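# Hang necklace behind lid tabs in jewelry box

## Task

Drape the necklace inside the jewelry box so that it goes behind at least one of the small tabs on the inner side of the lid and falls down on both sides of that tab, with the whole necklace lying within the box. The box must remain upright, and the necklace has to stay in place on its own with the grippers released and the arms moved away afterwards.

## Robot and tools

The robot has two arms, left_arm and right_arm, each with six revolute joints and a two-finger gripper. A shared scene frame is used for all positions: the origin sits on the table surface midway between the arms, +z is up, +x reaches out across the table, and left_arm is mounted toward +y. The arm names do not indicate which side of a camera picture an arm appears on.

execute_actions takes "actions", a list holding either nothing, one action, or one wait. An empty list changes nothing and just reports the state, with pictures. An action looks like {"rows": [[...]], "steps": N}: N is 11 to 15 control steps of 1/30 s each (default 15). Each row drives one step; if rows run out, the final row is reused. A wait is {"steps": N} with no rows, N up to 300; it returns once that many steps have elapsed since the previous result, and your reply time counts toward it. Optional "pictures": true attaches camera images to an action result. A refused call does nothing to the robot.

Every row has 14 numbers regardless of which arm moves: left_arm waist, shoulder, elbow, wrist pitch, wrist yaw, wrist roll, opening, then right_arm in the same seven-slot order. The joint values are absolute target angles in radians in each arm's own joint space (the same values Joint positions reports), not offsets. Nominal ranges per arm: waist -2.618 to 3.054, shoulder 0.000 to 3.142, elbow 0.000 to 3.142, wrist pitch -1.571 to 1.571, wrist yaw -1.571 to 1.571, wrist roll -2.094 to 2.094. True ends may differ by up to 0.036 rad. A target more than 0.036 beyond a stated end, and beyond the joint's last reported angle, gets the call refused; a target past the real end is clipped there, and the result may then say "joint sent to its limit" (possibly about an earlier motion still running). Lack of that message does not prove more travel is available.

Opening is an absolute value from -1 (closed) to +1 (fully open, 0.094 m between pads). Away from the extremes, the fingers move to where grip_measured would equal your number. To hold something, keep commanding about 0.03 below the grip_measured value seen while holding; a smaller margin squeezes less. Pads push up to roughly 50 to 62 N each, less on thin parts (under about 2 mm) and on some grippers, with a brief harder spike on first contact. Each gripper's reading has a fixed error of up to about 1 mm.

Motion is rate-limited: each step, the target sent to a joint stays within a set lead of its measured angle (waist 0.202, shoulder 0.258, elbow 0.238, wrist pitch 0.573, wrist yaw and roll 0.522 rad), and if an arm's targets would move its gripper more than 70 mm from where it is now, the whole arm's targets are pulled back proportionally. Big moves therefore take several calls. Each result is read 11 steps before its action ends; those last steps play out while you compose the next reply, and arms keep moving toward the last row until they settle or a step is HELD. Only a fresh action makes them go further.

Results: the state line lists, for left_arm then right_arm, end_effector_position (metres, scene frame) and end_effector_quat_wxyz. That point lies between the finger pads, about 1 cm short of the tips; fingers point along the gripper's +z and close along its y. Reported positions can be off, more at long reach. Joint positions and Joint velocities give, per arm, six joints (rad, rad/s) then pad gap (m, m/s). grip_measured is the opening on the command scale. Joint torques are total drive outputs, biased and noisy, so treat them only as rough contact hints. "joint command not followed" means the clearance check altered or blocked some joint targets; the rest of the row still ran. HELD flags steps on which your row was not fully sent. MOTOR HOT appears at 75 °C; at 90 °C the arm halts for 10 s, and at 100 °C it goes limp and drops; both report OVER-TEMPERATURE FAULT. Holding loads, even while thinking, heats motors, so avoid long static holds.

Cameras, all 504x504: cam_head_left, cam_head_right, cam_high (scene views) and cam_left_wrist, cam_right_wrist (fisheye on the grippers). zoom_image takes "camera" (one of those names) and "region" [x0, y0, x1, y1] in pixels of that camera's latest image, origin top-left, at most 504 by 504, and returns a closer view.

finished_scene takes "scene", the integer number of the current scene; it ends that scene irreversibly, grades it, and returns the next task if any. Sending a reply with no tool call ends everything.

Avoid: dropping the necklace, knocking anything off the table, tipping the box over, pressing hard into objects, and letting the arms collide or shove each other. Expect occasional brief tugs on held items or nudges to loose ones. Move smoothly, release the necklace, and pull both grippers clear before finishing.

Each tool is called after "Request:" by a JSON object that holds its "fn" and its "kwargs", one argument or row to a line.

## Session

Request:
{"fn": "execute_actions", "kwargs": {
  "actions": []
}}

Scene clock: 0.00 s of 4800.00 s.
left_arm: end_effector_position=(+0.3435, +0.5138, +0.2095) grip_measured=+1.000 end_effector_quat_wxyz=(+0.362, +0.566, +0.692, +0.262) | right_arm: end_effector_position=(+0.4152, +0.1258, +0.2866) grip_measured=+1.000 end_effector_quat_wxyz=(+0.697, +0.292, +0.605, +0.252)
Joint positions: left_arm=[ 0.851  1.797  1.542 -0.658  0.712  2.016  0.094] | right_arm=[1.024 2.365 1.919 0.69  1.15  0.574 0.094]
Joint velocities: left_arm=[-0.007  0.002 -0.002  0.066  0.022 -0.007  0.   ] | right_arm=[-0.007 -0.007 -0.022  0.007 -0.11   0.051  0.   ]
Joint torques (N m, as the arm reports them, + toward a larger angle): no reading
Motor temperatures (°C, as the motors report them): left_arm=[23 25 23 26 20 23] | right_arm=[24 23 22 22 23 23]

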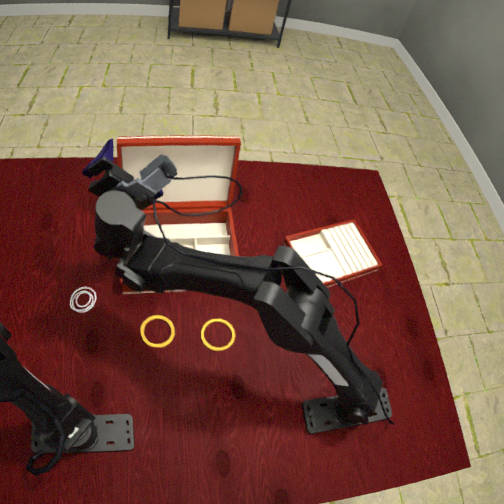

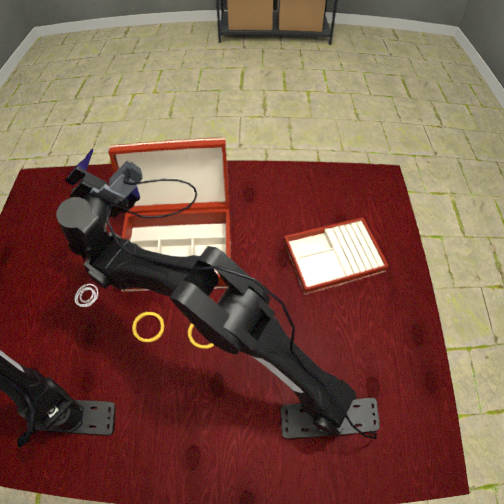

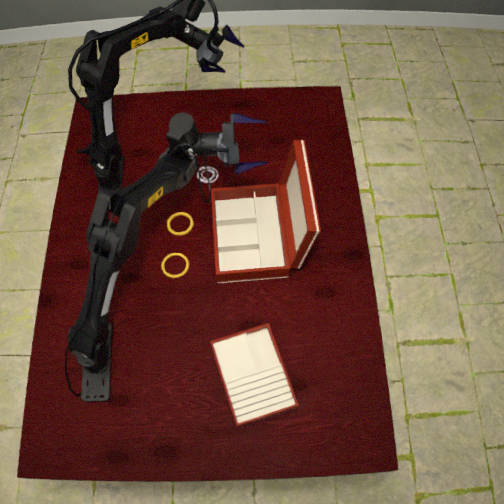

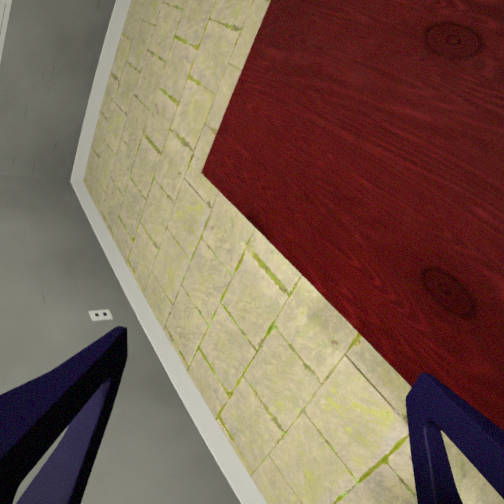

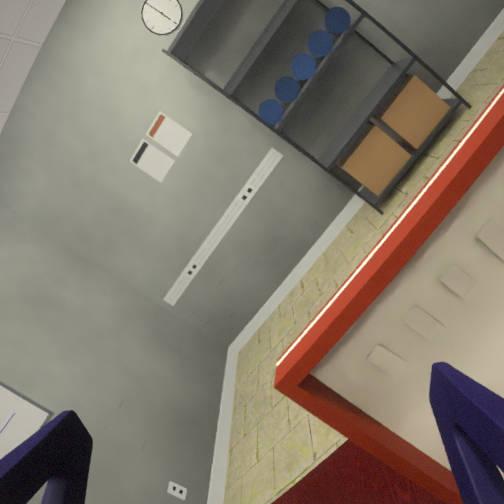

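Request:
{"fn": "execute_actions", "kwargs": {
  "actions": [
    {"rows":[[0.851,1.6,1.5,-0.7,0.4,1.0,1,1.024,1.3,1.7,0.3,0.8,0.4,1]],"steps":15}
  ]
}}

Request:
{"fn": "execute_actions", "kwargs": {
  "actions": [
    {"rows":[[0.6,1.3,1.3,-1.0,0,0,1,0.6,1.0,1.4,-0.5,0,0,1]],"steps":15}
  ]
}}

Request:
{"fn": "execute_actions", "kwargs": {
  "actions": [
    {"rows":[[0.5,1.3,1.2,-1.2,0,0,1,-0.9,1.0,1.0,-0.9,0,0,1]],"steps":15}
  ],
  "pictures": true
}}

Scene clock: 0.77 s of 4800.00 s.
left_arm: end_effector_position=(+0.3155, +0.5204, +0.2266) grip_measured=+1.000 end_effector_quat_wxyz=(+0.332, +0.419, +0.808, +0.248) | right_arm: end_effector_position=(+0.3968, +0.1260, +0.2833) grip_measured=+1.000 end_effector_quat_wxyz=(+0.677, +0.137, +0.694, +0.202)
Joint positions: left_arm=[ 0.849  1.674  1.497 -0.687  0.527  1.652  0.094] | right_arm=[1.024 2.16  1.704 0.453 0.962 0.488 0.094]
Joint velocities: left_arm=[-0.002 -0.994  0.007 -0.095 -0.916 -2.821  0.   ] | right_arm=[ 0.002 -1.253 -0.452 -0.916 -0.652 -0.359  0.   ]
Joint torques (N m, as the arm reports them, + toward a larger angle): left_arm=[ 0.15 -8.39  9.06  1.69  0.34 -0.13] | right_arm=[ -0.04 -17.53   8.81   2.59  -0.17  -0.08]
Motor temperatures (°C, as the motors report them): left_arm=[23 26 23 26 20 23] | right_arm=[24 24 22 22 23 23]
Steps of this call (steps 1 to 19: nothing new was sent; steps 20 to 23: the first 4 steps of this action). Readings (joint positions):
20: left_arm=[0.850 1.779 1.533 -0.656 0.668 1.943] | right_arm=[1.024 2.332 1.878 0.646 1.095 0.552]
21: left_arm=[0.849 1.748 1.512 -0.663 0.608 1.845] | right_arm=[1.023 2.268 1.793 0.565 1.031 0.523]
23: the state above

Scene clock: 1.27 s of 4800.00 s.
left_arm: end_effector_position=(+0.2792, +0.4768, +0.2373) grip_measured=+1.000 end_effector_quat_wxyz=(+0.318, +0.058, +0.930, +0.173) | right_arm: end_effector_position=(+0.3213, -0.0326, +0.5195) grip_measured=+1.000 end_effector_quat_wxyz=(+0.726, +0.009, +0.633, +0.269)
Joint positions: left_arm=[ 0.724  1.446  1.371 -0.782  0.222  0.809  0.094] | right_arm=[0.869 1.408 1.527 0.115 0.55  0.245 0.094]
Joint velocities: left_arm=[-1.453 -1.336 -0.901 -1.121 -1.282 -2.41   0.   ] | right_arm=[-1.687 -1.956 -1.243 -2.381 -2.19  -1.121  0.   ]
Joint torques (N m, as the arm reports them, + toward a larger angle): left_arm=[-0.7  -8.09  8.83  1.67  0.3  -0.07] | right_arm=[ 0.39 -6.3   4.96  1.84 -0.01 -0.08]
Motor temperatures (°C, as the motors report them): left_arm=[23 26 24 26 20 23] | right_arm=[24 24 22 22 23 23]
Steps of this call (steps 1 to 11: the last 11 steps of your previous action; steps 12 to 15: the first 4 steps of this action). Readings (joint positions):
12: left_arm=[0.836 1.572 1.480 -0.681 0.369 1.020] | right_arm=[1.007 1.631 1.673 0.329 0.785 0.391]
13: left_arm=[0.811 1.537 1.443 -0.703 0.312 0.955] | right_arm=[0.975 1.553 1.622 0.260 0.698 0.333]
15: the state above

Scene clock: 1.77 s of 4800.00 s.
left_arm: end_effector_position=(+0.2266, +0.3916, +0.1975) grip_measured=+1.000 end_effector_quat_wxyz=(+0.218, -0.249, +0.941, +0.061) | right_arm: end_effector_position=(+0.2638, -0.1496, +0.4502) grip_measured=+1.000 end_effector_quat_wxyz=(+0.641, -0.178, +0.726, +0.173)
Joint positions: left_arm=[ 0.521  1.295  1.245 -1.064  0.014  0.044  0.094] | right_arm=[ 0.515  0.968  1.332 -0.482  0.047  0.029  0.094]
Joint velocities: left_arm=[-0.471  0.042 -0.686 -0.945 -0.022 -0.3    0.   ] | right_arm=[-0.769  0.022 -0.862 -0.813 -0.037  0.051  0.   ]
Joint torques (N m, as the arm reports them, + toward a larger angle): left_arm=[ 0.63 -3.3   8.2   1.38 -0.12 -0.14] | right_arm=[-0.62 -0.05  4.46  2.03  0.   -0.12]
Motor temperatures (°C, as the motors report them): left_arm=[23 26 24 26 20 23] | right_arm=[24 24 22 23 23 23]
Steps of this call (steps 1 to 11: the last 11 steps of your previous action; steps 12 to 15: the first 4 steps of this action). Readings (joint positions):
12: left_arm=[0.582 1.296 1.311 -0.981 0.021 0.077] | right_arm=[0.590 0.968 1.402 -0.411 0.058 0.030]
13: left_arm=[0.563 1.293 1.293 -1.003 0.015 0.063] | right_arm=[0.567 0.968 1.383 -0.432 0.052 0.030]
15: the state above

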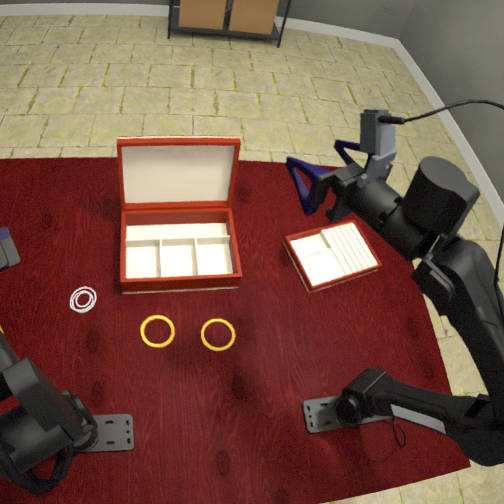

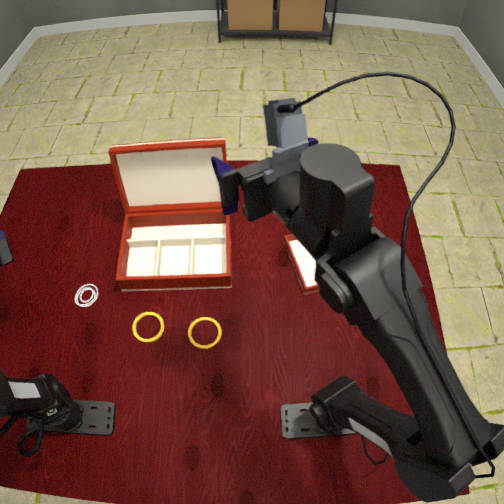

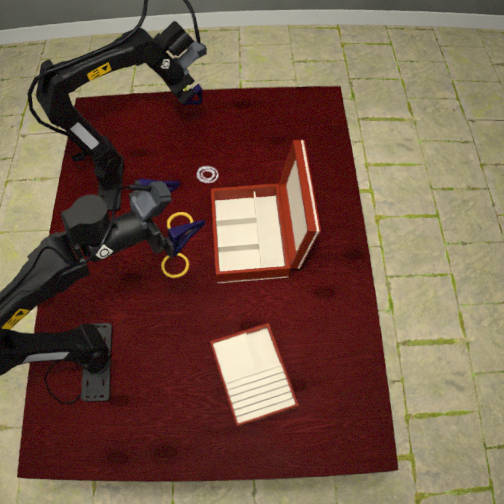

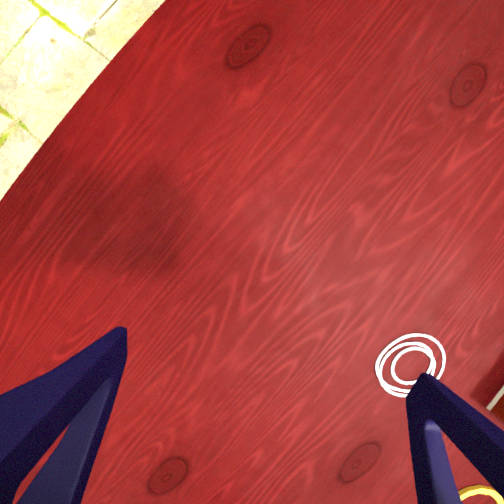

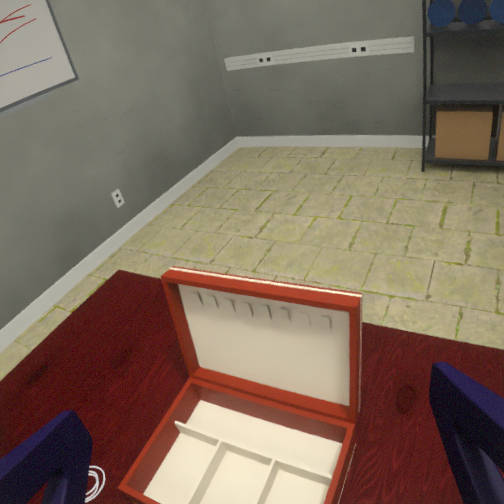

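Request:
{"fn": "execute_actions", "kwargs": {
  "actions": [
    {"rows":[[0.04,1.526,1.25,-1.156,0,0,0,-0.9,1.0,1.0,-0.9,0,0,1]],"steps":15}
  ]
}}

Request:
{"fn": "execute_actions", "kwargs": {
  "actions": [
    {"steps":12}
  ],
  "pictures": true
}}

Scene clock: 2.77 s of 4800.00 s.
left_arm: end_effector_position=(+0.2396, +0.3317, +0.1432) grip_measured=+0.059 end_effector_quat_wxyz=(+0.094, -0.172, +0.980, +0.022) | right_arm: end_effector_position=(+0.1650, -0.5267, +0.2062) grip_measured=+1.000 end_effector_quat_wxyz=(+0.302, +0.399, +0.854, -0.143)
Joint positions: left_arm=[ 0.306  1.46   1.244 -1.163 -0.01   0.005  0.05 ] | right_arm=[-0.898  1.005  0.996 -0.88   0.01   0.008  0.094]
Joint velocities: left_arm=[-1.878  1.36  -0.002  0.593  0.007  0.051 -0.116] | right_arm=[-0.002 -0.012 -0.012  0.022 -0.081  0.051  0.   ]
Joint torques (N m, as the arm reports them, + toward a larger angle): left_arm=[-1.59 -6.08  8.6   0.16  0.16 -0.08] | right_arm=[-0.24 -2.03  6.26  1.65 -0.1  -0.07]
Motor temperatures (°C, as the motors report them): left_arm=[23 26 24 26 20 23] | right_arm=[24 24 22 23 23 23]
Steps of this call (steps 1 to 11: the last 11 steps of your previous action; steps 12 to 26: the robot went on to your last target; steps 27 to 30: the first 4 steps of this action). Readings (joint positions):
27: left_arm=[0.483 1.319 1.211 -1.193 -0.001 0.006] | right_arm=[-0.898 1.005 0.996 -0.876 0.013 0.008]
28: left_arm=[0.434 1.359 1.229 -1.195 -0.008 0.005] | right_arm=[-0.898 1.005 0.996 -0.878 0.012 0.008]
30: the state above

Scene clock: 3.17 s of 4800.00 s.
left_arm: end_effector_position=(+0.2628, +0.2506, +0.1205) grip_measured=+0.002 end_effector_quat_wxyz=(+0.062, -0.035, +0.997, -0.003) | right_arm: end_effector_position=(+0.1650, -0.5259, +0.2058) grip_measured=+1.000 end_effector_quat_wxyz=(+0.302, +0.399, +0.854, -0.141)
Joint positions: left_arm=[ 0.03   1.546  1.244 -1.145  0.011  0.005  0.047] | right_arm=[-0.898  1.005  0.996 -0.883  0.007  0.008  0.094]
Joint velocities: left_arm=[-0.007 -0.012 -0.012 -0.037 -0.007  0.007 -0.   ] | right_arm=[-0.002 -0.012  0.002 -0.095  0.051  0.022  0.   ]
Joint torques (N m, as the arm reports them, + toward a larger angle): left_arm=[ 0.75 -6.94  8.41  0.64 -0.09 -0.07] | right_arm=[-0.16 -1.94  6.32  1.55 -0.1  -0.15]
Motor temperatures (°C, as the motors report them): left_arm=[23 26 24 26 20 23] | right_arm=[24 24 22 23 23 23]
Kept back: nothing.
Steps of this call (steps 1 to 11: the last 11 steps of your previous action; step 12: the robot went on to your last target). Readings (joint positions):
1: left_arm=[0.239 1.502 1.244 -1.152 -0.009 0.005] | right_arm=[-0.898 1.005 0.996 -0.881 0.010 0.008]
2: left_arm=[0.170 1.533 1.244 -1.147 -0.009 0.005] | right_arm=[-0.898 1.005 0.996 -0.881 0.009 0.008]
4: left_arm=[0.061 1.557 1.244 -1.144 0.002 0.005] | right_arm=[-0.898 1.005 0.996 -0.882 0.008 0.008]
8: left_arm=[0.023 1.547 1.244 -1.145 0.012 0.005] | right_arm=[-0.898 1.005 0.996 -0.883 0.008 0.008]
12: the state above

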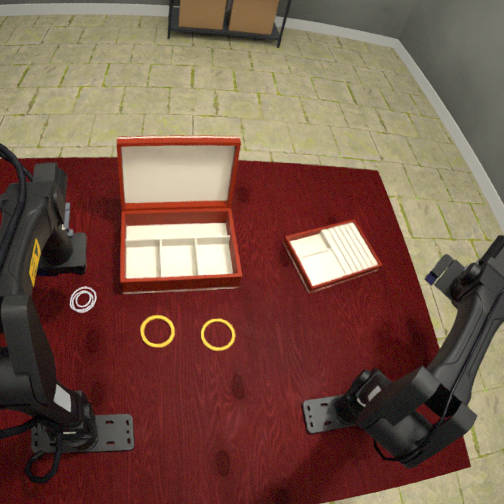

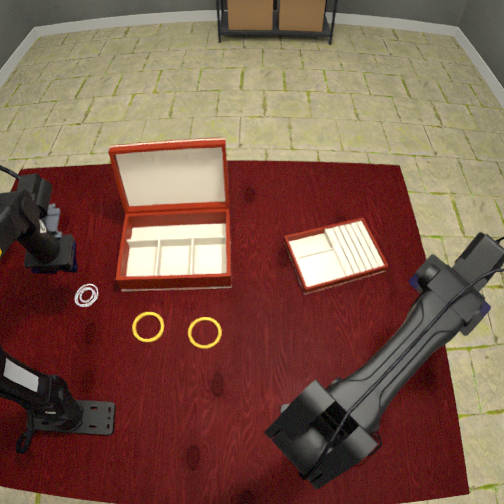

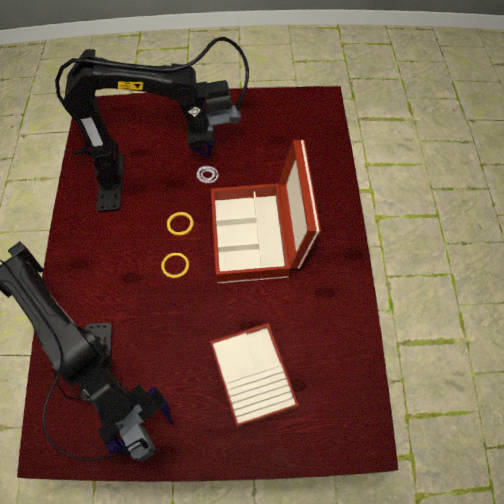

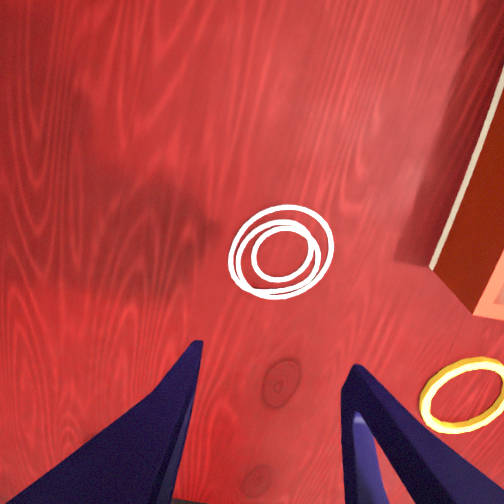

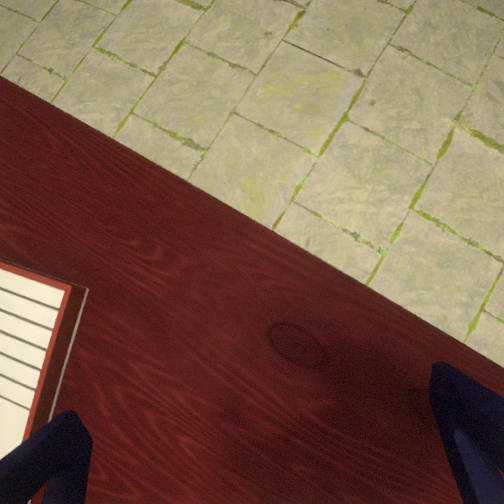

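Request:
{"fn": "execute_actions", "kwargs": {
  "actions": [
    {"rows":[[0.0,1.65,1.2,-1.0,0,0.8,-0.6,-0.9,1.0,1.0,-0.9,0,0,1],[0.0,1.72,1.12,-0.91,0,1.57,-0.78,-0.9,1.0,1.0,-0.9,0,0,1]],"steps":15}
  ]
}}

Request:
{"fn": "execute_actions", "kwargs": {
  "actions": [
    {"steps":15}
  ],
  "pictures": true
}}

Scene clock: 5.53 s of 4800.00 s.
left_arm: end_effector_position=(+0.2794, +0.2478, +0.0854) grip_measured=-0.757 end_effector_quat_wxyz=(+0.055, +0.151, +0.987, +0.008) | right_arm: end_effector_position=(+0.1650, -0.5259, +0.2058) grip_measured=+1.000 end_effector_quat_wxyz=(+0.302, +0.399, +0.854, -0.141)
Joint positions: left_arm=[ 0.016  1.636  1.197 -1.021  0.008  0.363  0.011] | right_arm=[-0.898  1.005  0.996 -0.883  0.007  0.008  0.094]
Joint velocities: left_arm=[-0.129  1.136 -0.652  0.974 -0.007  2.806 -0.042] | right_arm=[-0.012 -0.022 -0.012 -0.037  0.037 -0.066  0.   ]
Joint torques (N m, as the arm reports them, + toward a larger angle): left_arm=[-0.65 -5.12  4.52  0.31 -0.05  0.  ] | right_arm=[-0.12 -1.66  6.41  1.57 -0.11 -0.07]
Motor temperatures (°C, as the motors report them): left_arm=[23 27 25 26 20 23] | right_arm=[24 24 23 23 23 23]
Steps of this call (steps 1 to 30: the robot went on to your last target; steps 31 to 67: nothing new was sent; steps 68 to 71: the first 4 steps of this action). Readings (joint positions):
68: left_arm=[0.029 1.553 1.242 -1.137 0.008 0.078] | right_arm=[-0.898 1.005 0.996 -0.883 0.007 0.008]
69: left_arm=[0.026 1.571 1.234 -1.105 0.008 0.170] | right_arm=[-0.898 1.005 0.996 -0.883 0.007 0.008]
71: the state above

Scene clock: 6.03 s of 4800.00 s.
left_arm: end_effector_position=(+0.2715, +0.2460, +0.0364) grip_measured=-0.778 end_effector_quat_wxyz=(+0.010, +0.653, +0.757, +0.007) | right_arm: end_effector_position=(+0.1650, -0.5259, +0.2058) grip_measured=+1.000 end_effector_quat_wxyz=(+0.302, +0.399, +0.854, -0.141)
Joint positions: left_arm=[ 0.009  1.739  1.116 -0.924  0.003  1.476  0.01 ] | right_arm=[-0.898  1.005  0.996 -0.883  0.007  0.008  0.094]
Joint velocities: left_arm=[ 0.002 -0.007 -0.022  0.066  0.007  0.564 -0.   ] | right_arm=[0.007 0.007 0.012 0.022 0.007 0.037 0.   ]
Joint torques (N m, as the arm reports them, + toward a larger angle): left_arm=[-0.59 -8.14  7.57  0.59  0.    0.03] | right_arm=[ 0.03 -2.16  6.33  1.55 -0.14 -0.12]
Motor temperatures (°C, as the motors report them): left_arm=[23 27 25 26 20 23] | right_arm=[24 24 23 23 23 23]
Kept back: nothing.
Steps of this call (steps 1 to 11: the last 11 steps of your previous action; steps 12 to 15: the robot went on to your last target). Readings (joint positions):
1: left_arm=[0.012 1.673 1.176 -0.992 0.008 0.461] | right_arm=[-0.898 1.005 0.996 -0.883 0.007 0.008]
2: left_arm=[0.010 1.704 1.155 -0.973 0.008 0.559] | right_arm=[-0.898 1.005 0.996 -0.883 0.007 0.008]
4: left_arm=[0.009 1.738 1.124 -0.959 0.007 0.755] | right_arm=[-0.898 1.005 0.996 -0.883 0.007 0.008]
8: left_arm=[0.009 1.739 1.116 -0.944 0.005 1.147] | right_arm=[-0.898 1.005 0.996 -0.883 0.007 0.008]
15: the state above

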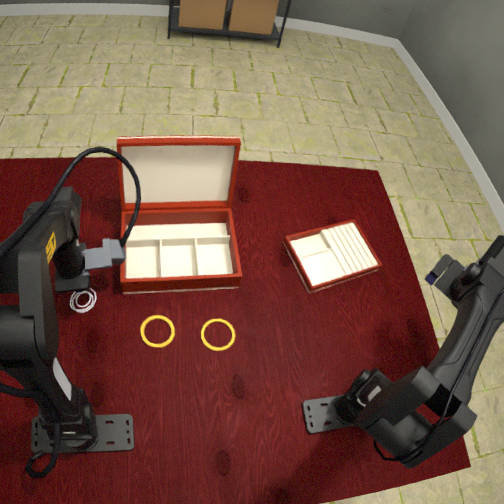

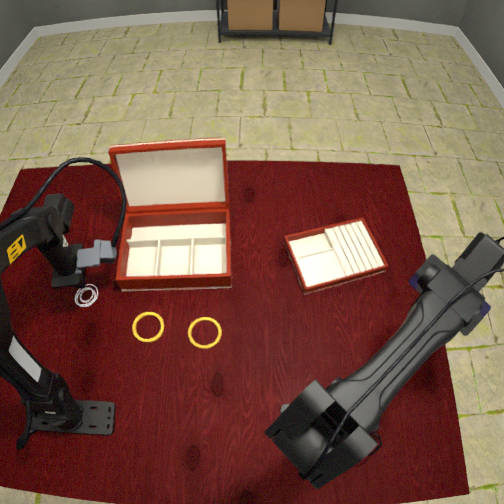

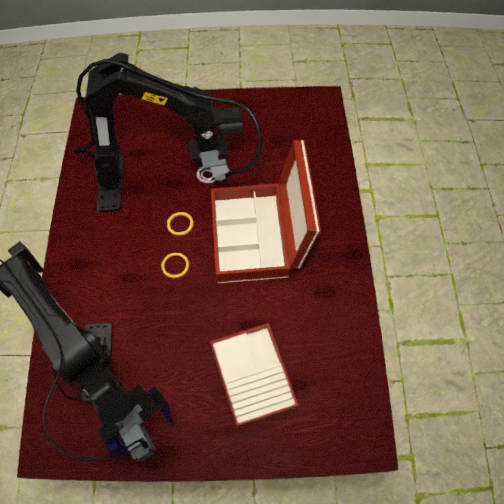

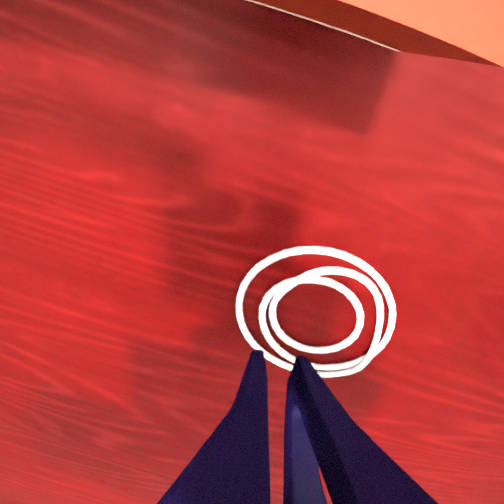

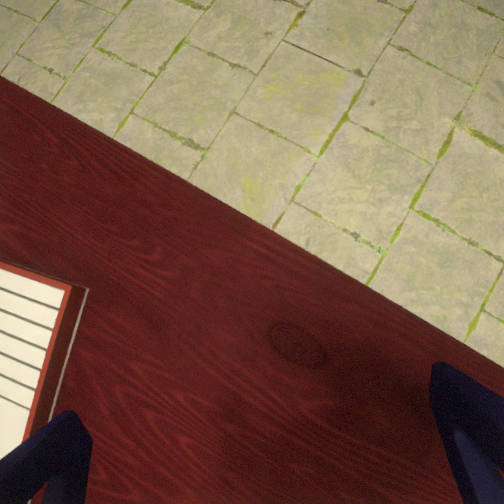

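Request:
{"fn": "execute_actions", "kwargs": {
  "actions": [
    {"rows":[[0.0,1.76,1.14,-0.90,0,1.57,-0.81,-0.9,1.0,1.0,-0.9,0,0,1],[0.0,1.78,1.155,-0.88,0,1.57,-0.81,-0.9,1.0,1.0,-0.9,0,0,1],[0.0,1.80,1.16,-0.87,0,1.57,-0.81,-0.9,1.0,1.0,-0.9,0,0,1]],"steps":15}
  ]
}}

Request:
{"fn": "execute_actions", "kwargs": {
  "actions": []
}}

Scene clock: 7.63 s of 4800.00 s.
left_arm: end_effector_position=(+0.2784, +0.2465, +0.0334) grip_measured=-0.808 end_effector_quat_wxyz=(+0.012, +0.685, +0.729, +0.011) | right_arm: end_effector_position=(+0.1650, -0.5259, +0.2057) grip_measured=+1.000 end_effector_quat_wxyz=(+0.301, +0.399, +0.855, -0.141)
Joint positions: left_arm=[ 0.009  1.76   1.128 -0.906  0.002  1.562  0.009] | right_arm=[-0.898  1.005  0.996 -0.883  0.007  0.008  0.094]
Joint velocities: left_arm=[ 0.002  0.344  0.129  0.212  0.007 -0.066 -0.001] | right_arm=[-0.002 -0.002 -0.012 -0.022 -0.022  0.037  0.   ]
Joint torques (N m, as the arm reports them, + toward a larger angle): left_arm=[-0.57 -5.48  9.09  0.54  0.    0.04] | right_arm=[-0.15 -1.88  6.1   1.57 -0.15 -0.11]
Motor temperatures (°C, as the motors report them): left_arm=[23 27 25 26 20 23] | right_arm=[24 24 23 23 23 23]
Steps of this call (steps 1 to 30: the robot went on to your last target; steps 31 to 44: nothing new was sent; steps 45 to 48: the first 4 steps of this action). Readings (joint positions):
45: left_arm=[0.009 1.739 1.116 -0.917 0.002 1.561] | right_arm=[-0.898 1.005 0.996 -0.883 0.007 0.008]
46: left_arm=[0.009 1.741 1.117 -0.915 0.002 1.561] | right_arm=[-0.898 1.005 0.996 -0.883 0.007 0.008]
48: the state above

Scene clock: 8.00 s of 4800.00 s.
left_arm: end_effector_position=(+0.2844, +0.2469, +0.0262) grip_measured=-0.808 end_effector_quat_wxyz=(+0.013, +0.685, +0.729, +0.013) | right_arm: end_effector_position=(+0.1650, -0.5259, +0.2057) grip_measured=+1.000 end_effector_quat_wxyz=(+0.301, +0.399, +0.855, -0.141)
Joint positions: left_arm=[ 0.009  1.789  1.134 -0.878  0.002  1.562  0.009] | right_arm=[-0.898  1.005  0.996 -0.883  0.007  0.008  0.094]
Joint velocities: left_arm=[ 0.002  0.012 -0.007  0.007 -0.037  0.007 -0.001] | right_arm=[-0.002  0.002 -0.002 -0.037  0.007  0.037  0.   ]
Joint torques (N m, as the arm reports them, + toward a larger angle): left_arm=[-0.56 -6.46  9.43  0.62  0.03  0.02] | right_arm=[-0.13 -2.03  6.28  1.6  -0.12 -0.08]
Motor temperatures (°C, as the motors report them): left_arm=[23 27 25 26 20 23] | right_arm=[24 24 24 23 23 23]
Kept back: nothing.
Steps of this call (steps 1 to 11: the last 11 steps of your previous action). Readings (joint positions):
1: left_arm=[0.009 1.771 1.132 -0.897 0.002 1.562] | right_arm=[-0.898 1.005 0.996 -0.883 0.007 0.008]
2: left_arm=[0.009 1.779 1.134 -0.890 0.002 1.562] | right_arm=[-0.898 1.005 0.996 -0.883 0.007 0.008]
4: left_arm=[0.009 1.788 1.134 -0.884 0.002 1.562] | right_arm=[-0.898 1.005 0.996 -0.883 0.007 0.008]
8: left_arm=[0.009 1.789 1.134 -0.880 0.002 1.562] | right_arm=[-0.898 1.005 0.996 -0.883 0.007 0.008]
11: the state above

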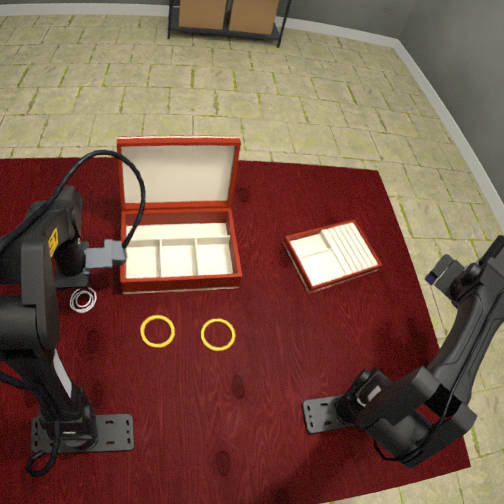

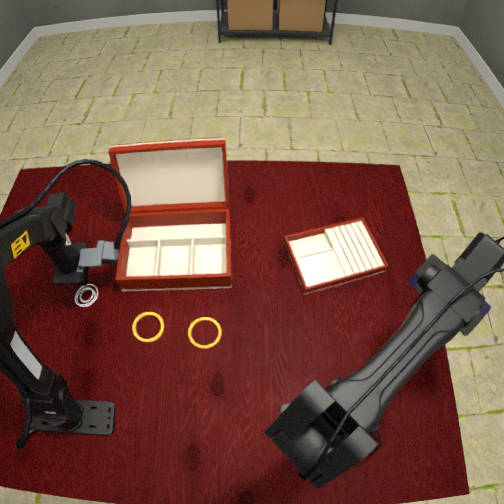

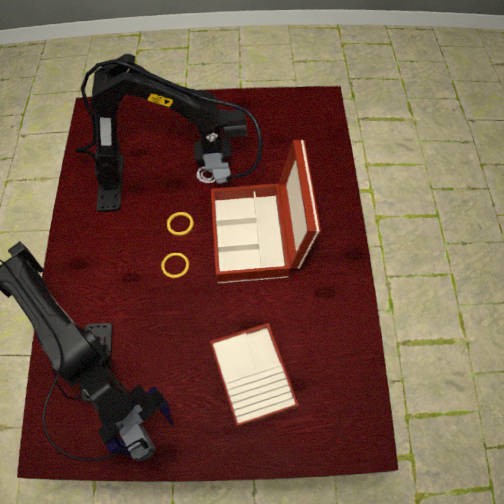

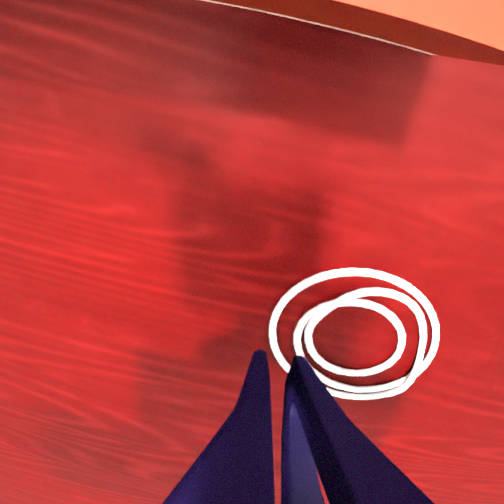

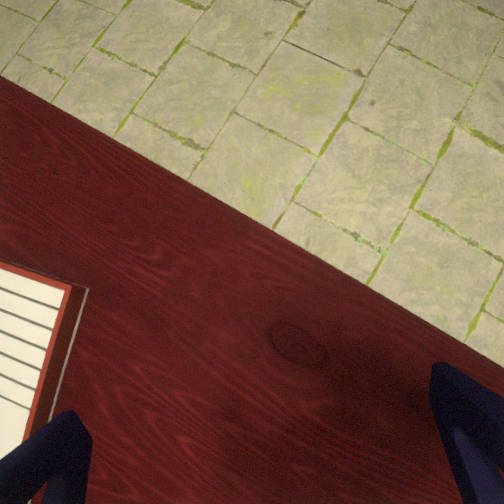

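Request:
{"fn": "execute_actions", "kwargs": {
  "actions": [
    {"rows":[[0.0,1.805,1.11,-0.86,0,1.57,-0.81,-0.9,1.0,1.0,-0.9,0,0,1],[0.0,1.82,1.10,-0.84,0,1.57,-0.81,-0.9,1.0,1.0,-0.9,0,0,1],[0.0,1.835,1.09,-0.81,0,1.57,-0.81,-0.9,1.0,1.0,-0.9,0,0,1]],"steps":15}
  ]
}}

Request:
{"fn": "execute_actions", "kwargs": {
  "actions": []
}}

Scene clock: 9.13 s of 4800.00 s.
left_arm: end_effector_position=(+0.2880, +0.2471, +0.0221) grip_measured=-0.808 end_effector_quat_wxyz=(+0.017, +0.685, +0.729, +0.017) | right_arm: end_effector_position=(+0.1650, -0.5259, +0.2057) grip_measured=+1.000 end_effector_quat_wxyz=(+0.301, +0.399, +0.855, -0.141)
Joint positions: left_arm=[ 0.009  1.799  1.127 -0.852  0.002  1.562  0.009] | right_arm=[-0.898  1.005  0.996 -0.883  0.007  0.008  0.094]
Joint velocities: left_arm=[-0.002  0.178 -0.134  0.344 -0.037 -0.037  0.001] | right_arm=[ 0.012 -0.007 -0.017 -0.007 -0.022  0.037  0.   ]
Joint torques (N m, as the arm reports them, + toward a larger angle): left_arm=[-0.6  -5.38  4.59  0.49  0.    0.03] | right_arm=[-0.18 -2.03  6.37  1.59 -0.08 -0.11]
Motor temperatures (°C, as the motors report them): left_arm=[23 28 26 26 20 23] | right_arm=[24 24 24 23 23 23]
Steps of this call (steps 1 to 30: the robot went on to your last target; steps 31 to 34: the first 4 steps of this action). Readings (joint positions):
31: left_arm=[0.009 1.789 1.134 -0.877 0.002 1.562] | right_arm=[-0.898 1.005 0.996 -0.883 0.007 0.008]
32: left_arm=[0.009 1.791 1.134 -0.874 0.002 1.562] | right_arm=[-0.898 1.005 0.996 -0.883 0.007 0.008]
34: the state above

Scene clock: 9.50 s of 4800.00 s.
left_arm: end_effector_position=(+0.2866, +0.2471, +0.0109) grip_measured=-0.808 end_effector_quat_wxyz=(+0.013, +0.685, +0.729, +0.012) | right_arm: end_effector_position=(+0.1650, -0.5259, +0.2057) grip_measured=+1.000 end_effector_quat_wxyz=(+0.301, +0.399, +0.855, -0.141)
Joint positions: left_arm=[ 0.009  1.823  1.11  -0.821  0.002  1.562  0.009] | right_arm=[-0.898  1.005  0.996 -0.883  0.007  0.008  0.094]
Joint velocities: left_arm=[-0.012 -0.032 -0.002 -0.051  0.037 -0.051 -0.   ] | right_arm=[-0.007 -0.017 -0.012 -0.007  0.051 -0.051  0.   ]
Joint torques (N m, as the arm reports them, + toward a larger angle): left_arm=[-0.59 -6.55  5.32  0.6   0.    0.03] | right_arm=[-0.22 -2.04  6.34  1.57 -0.13 -0.11]
Motor temperatures (°C, as the motors report them): left_arm=[23 28 26 26 20 23] | right_arm=[24 24 24 23 23 23]
Kept back: nothing.
Steps of this call (steps 1 to 11: the last 11 steps of your previous action). Readings (joint positions):
1: left_arm=[0.009 1.806 1.123 -0.843 0.002 1.562] | right_arm=[-0.898 1.005 0.996 -0.883 0.007 0.008]
2: left_arm=[0.009 1.812 1.119 -0.836 0.002 1.562] | right_arm=[-0.898 1.005 0.996 -0.883 0.007 0.008]
4: left_arm=[0.009 1.821 1.111 -0.830 0.002 1.562] | right_arm=[-0.898 1.005 0.996 -0.883 0.007 0.008]
8: left_arm=[0.009 1.823 1.110 -0.824 0.002 1.562] | right_arm=[-0.898 1.005 0.996 -0.883 0.007 0.008]
11: the state above

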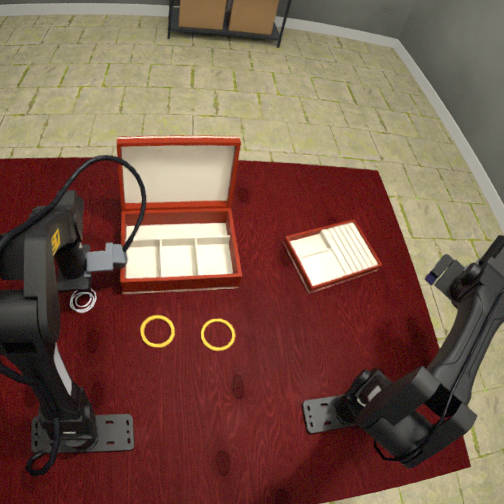

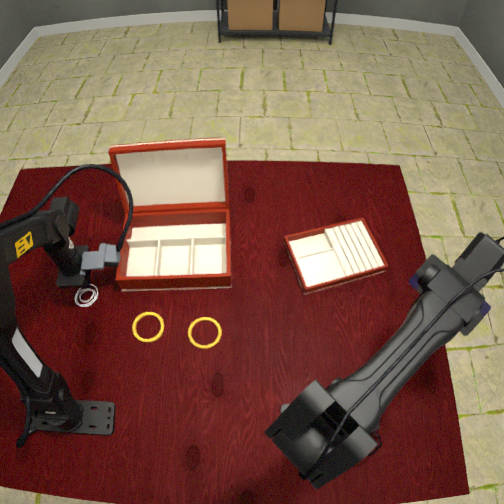

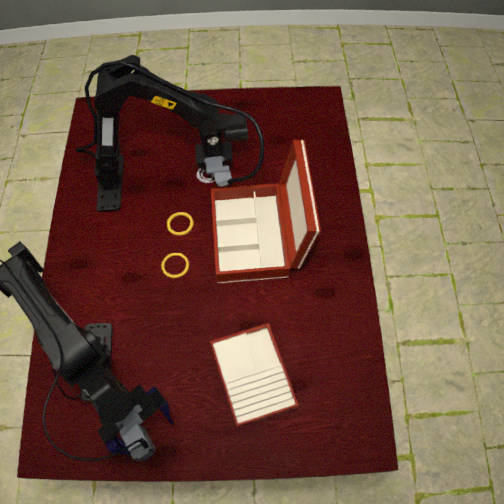

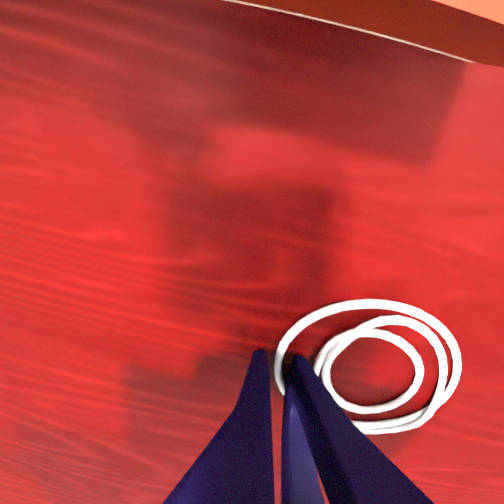

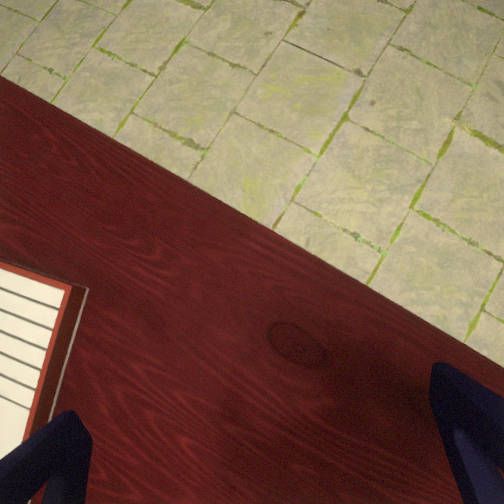

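Request:
{"fn": "execute_actions", "kwargs": {
  "actions": [
    {"rows":[[0.0,1.835,1.085,-0.81,0,1.57,-0.9,-0.9,1.0,1.0,-0.9,0,0,1],[0.0,1.835,1.085,-0.81,0,1.57,-1,-0.9,1.0,1.0,-0.9,0,0,1],[0.0,1.835,1.085,-0.81,0,1.57,-1,-0.9,1.0,1.0,-0.9,0,0,1],[0.0,1.835,1.085,-0.81,0,1.57,-1,-0.9,1.0,1.0,-0.9,0,0,1],[0.0,1.835,1.085,-0.81,0,1.57,-1,-0.9,1.0,1.0,-0.9,0,0,1],[0.0,1.835,1.085,-0.81,0,1.57,-1,-0.9,1.0,1.0,-0.9,0,0,1],[0.0,1.835,1.085,-0.81,0,1.57,-1,-0.9,1.0,1.0,-0.9,0,0,1],[0.0,1.835,1.085,-0.81,0,1.57,-1,-0.9,1.0,1.0,-0.9,0,0,1],[0.0,1.81,1.13,-0.82,0,1.57,-1,-0.9,1.0,1.0,-0.9,0,0,1],[0.0,1.79,1.15,-0.84,0,1.57,-1,-0.9,1.0,1.0,-0.9,0,0,1],[0.0,1.77,1.17,-0.86,0,1.57,-1,-0.9,1.0,1.0,-0.9,0,0,1],[0.0,1.75,1.19,-0.88,0,1.57,-1,-0.9,1.0,1.0,-0.9,0,0,1],[0.0,1.73,1.21,-0.90,0,1.57,-1,-0.9,1.0,1.0,-0.9,0,0,1]],"steps":15}
  ]
}}

Request:
{"fn": "execute_actions", "kwargs": {
  "actions": []
}}

Scene clock: 10.33 s of 4800.00 s.
left_arm: end_effector_position=(+0.2874, +0.2471, +0.0110) grip_measured=-0.987 end_effector_quat_wxyz=(+0.014, +0.685, +0.728, +0.014) | right_arm: end_effector_position=(+0.1650, -0.5258, +0.2057) grip_measured=+1.000 end_effector_quat_wxyz=(+0.301, +0.399, +0.855, -0.141)
Joint positions: left_arm=[ 0.009  1.823  1.11  -0.818  0.002  1.562  0.001] | right_arm=[-0.898  1.005  0.996 -0.883  0.007  0.008  0.094]
Joint velocities: left_arm=[-0.007 -0.012  0.007 -0.022  0.066  0.007 -0.002] | right_arm=[-0.012 -0.012  0.002  0.007 -0.037 -0.081  0.   ]
Joint torques (N m, as the arm reports them, + toward a larger angle): left_arm=[-0.58 -6.51  4.96  0.65  0.01  0.04] | right_arm=[-0.18 -1.83  6.32  1.59 -0.13 -0.1 ]
Motor temperatures (°C, as the motors report them): left_arm=[23 28 26 26 20 23] | right_arm=[24 24 24 23 23 23]
Steps of this call (steps 1 to 21: the robot went on to your last target; steps 22 to 25: the first 4 steps of this action). Readings (joint positions):
22: left_arm=[0.009 1.823 1.110 -0.819 0.002 1.562] | right_arm=[-0.898 1.005 0.996 -0.883 0.007 0.008]
23: left_arm=[0.009 1.823 1.110 -0.818 0.002 1.562] | right_arm=[-0.898 1.005 0.996 -0.883 0.007 0.008]
25: the state above

Scene clock: 10.70 s of 4800.00 s.
left_arm: end_effector_position=(+0.3004, +0.2479, +0.0400) grip_measured=-0.988 end_effector_quat_wxyz=(+0.036, +0.684, +0.728, +0.037) | right_arm: end_effector_position=(+0.1650, -0.5258, +0.2057) grip_measured=+1.000 end_effector_quat_wxyz=(+0.301, +0.399, +0.855, -0.141)
Joint positions: left_arm=[ 0.009  1.77   1.164 -0.863  0.001  1.562  0.001] | right_arm=[-0.898  1.005  0.996 -0.883  0.007  0.008  0.094]
Joint velocities: left_arm=[ 0.002 -0.481  0.403 -0.154 -0.037 -0.051  0.   ] | right_arm=[ 0.002 -0.002 -0.002 -0.007  0.007  0.022  0.   ]
Joint torques (N m, as the arm reports them, + toward a larger angle): left_arm=[-0.61 -8.18  9.27  0.46  0.02  0.04] | right_arm=[-0.23 -1.85  6.26  1.62 -0.1  -0.08]
Motor temperatures (°C, as the motors report them): left_arm=[23 28 26 26 20 23] | right_arm=[24 24 24 23 23 23]
Kept back: nothing.
Steps of this call (steps 1 to 11: the last 11 steps of your previous action). Readings (joint positions):
1: left_arm=[0.009 1.823 1.110 -0.818 0.002 1.562] | right_arm=[-0.898 1.005 0.996 -0.883 0.007 0.008]
2: left_arm=[0.009 1.823 1.110 -0.818 0.002 1.562] | right_arm=[-0.898 1.005 0.996 -0.883 0.007 0.008]
4: left_arm=[0.009 1.823 1.110 -0.818 0.002 1.562] | right_arm=[-0.898 1.005 0.996 -0.883 0.007 0.008]
8: left_arm=[0.009 1.813 1.123 -0.835 0.001 1.562] | right_arm=[-0.898 1.005 0.996 -0.883 0.007 0.008]
11: the state above

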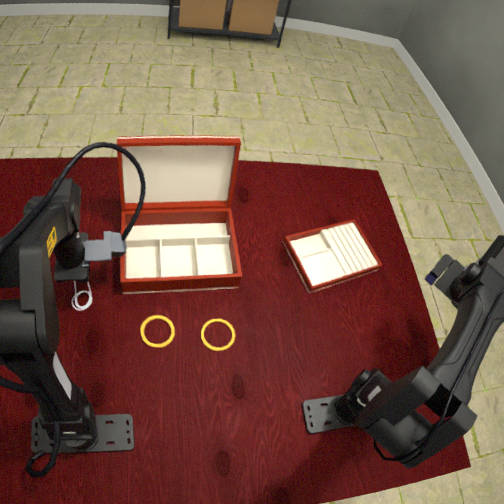

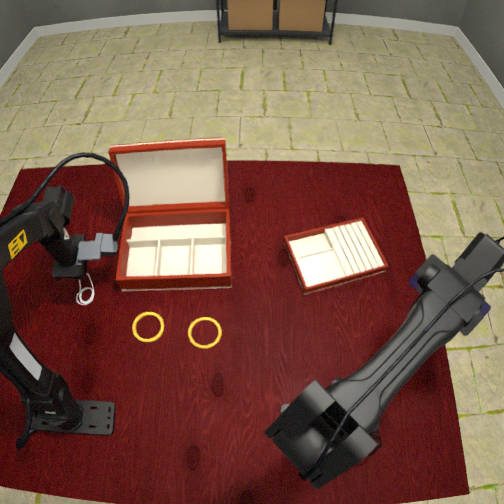

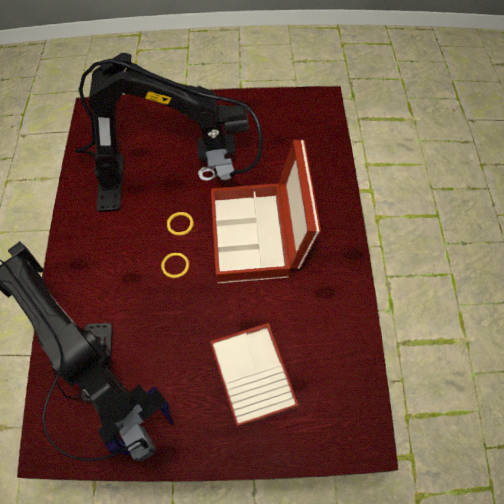

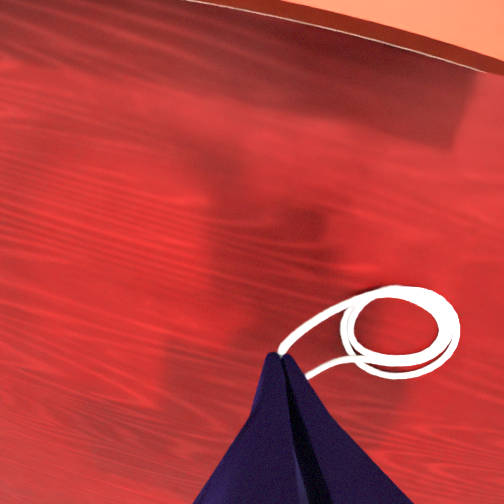

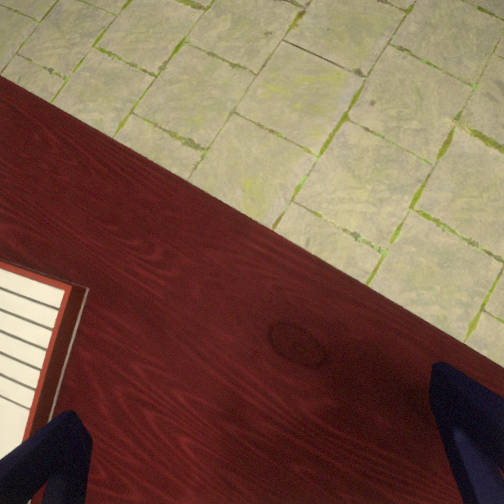

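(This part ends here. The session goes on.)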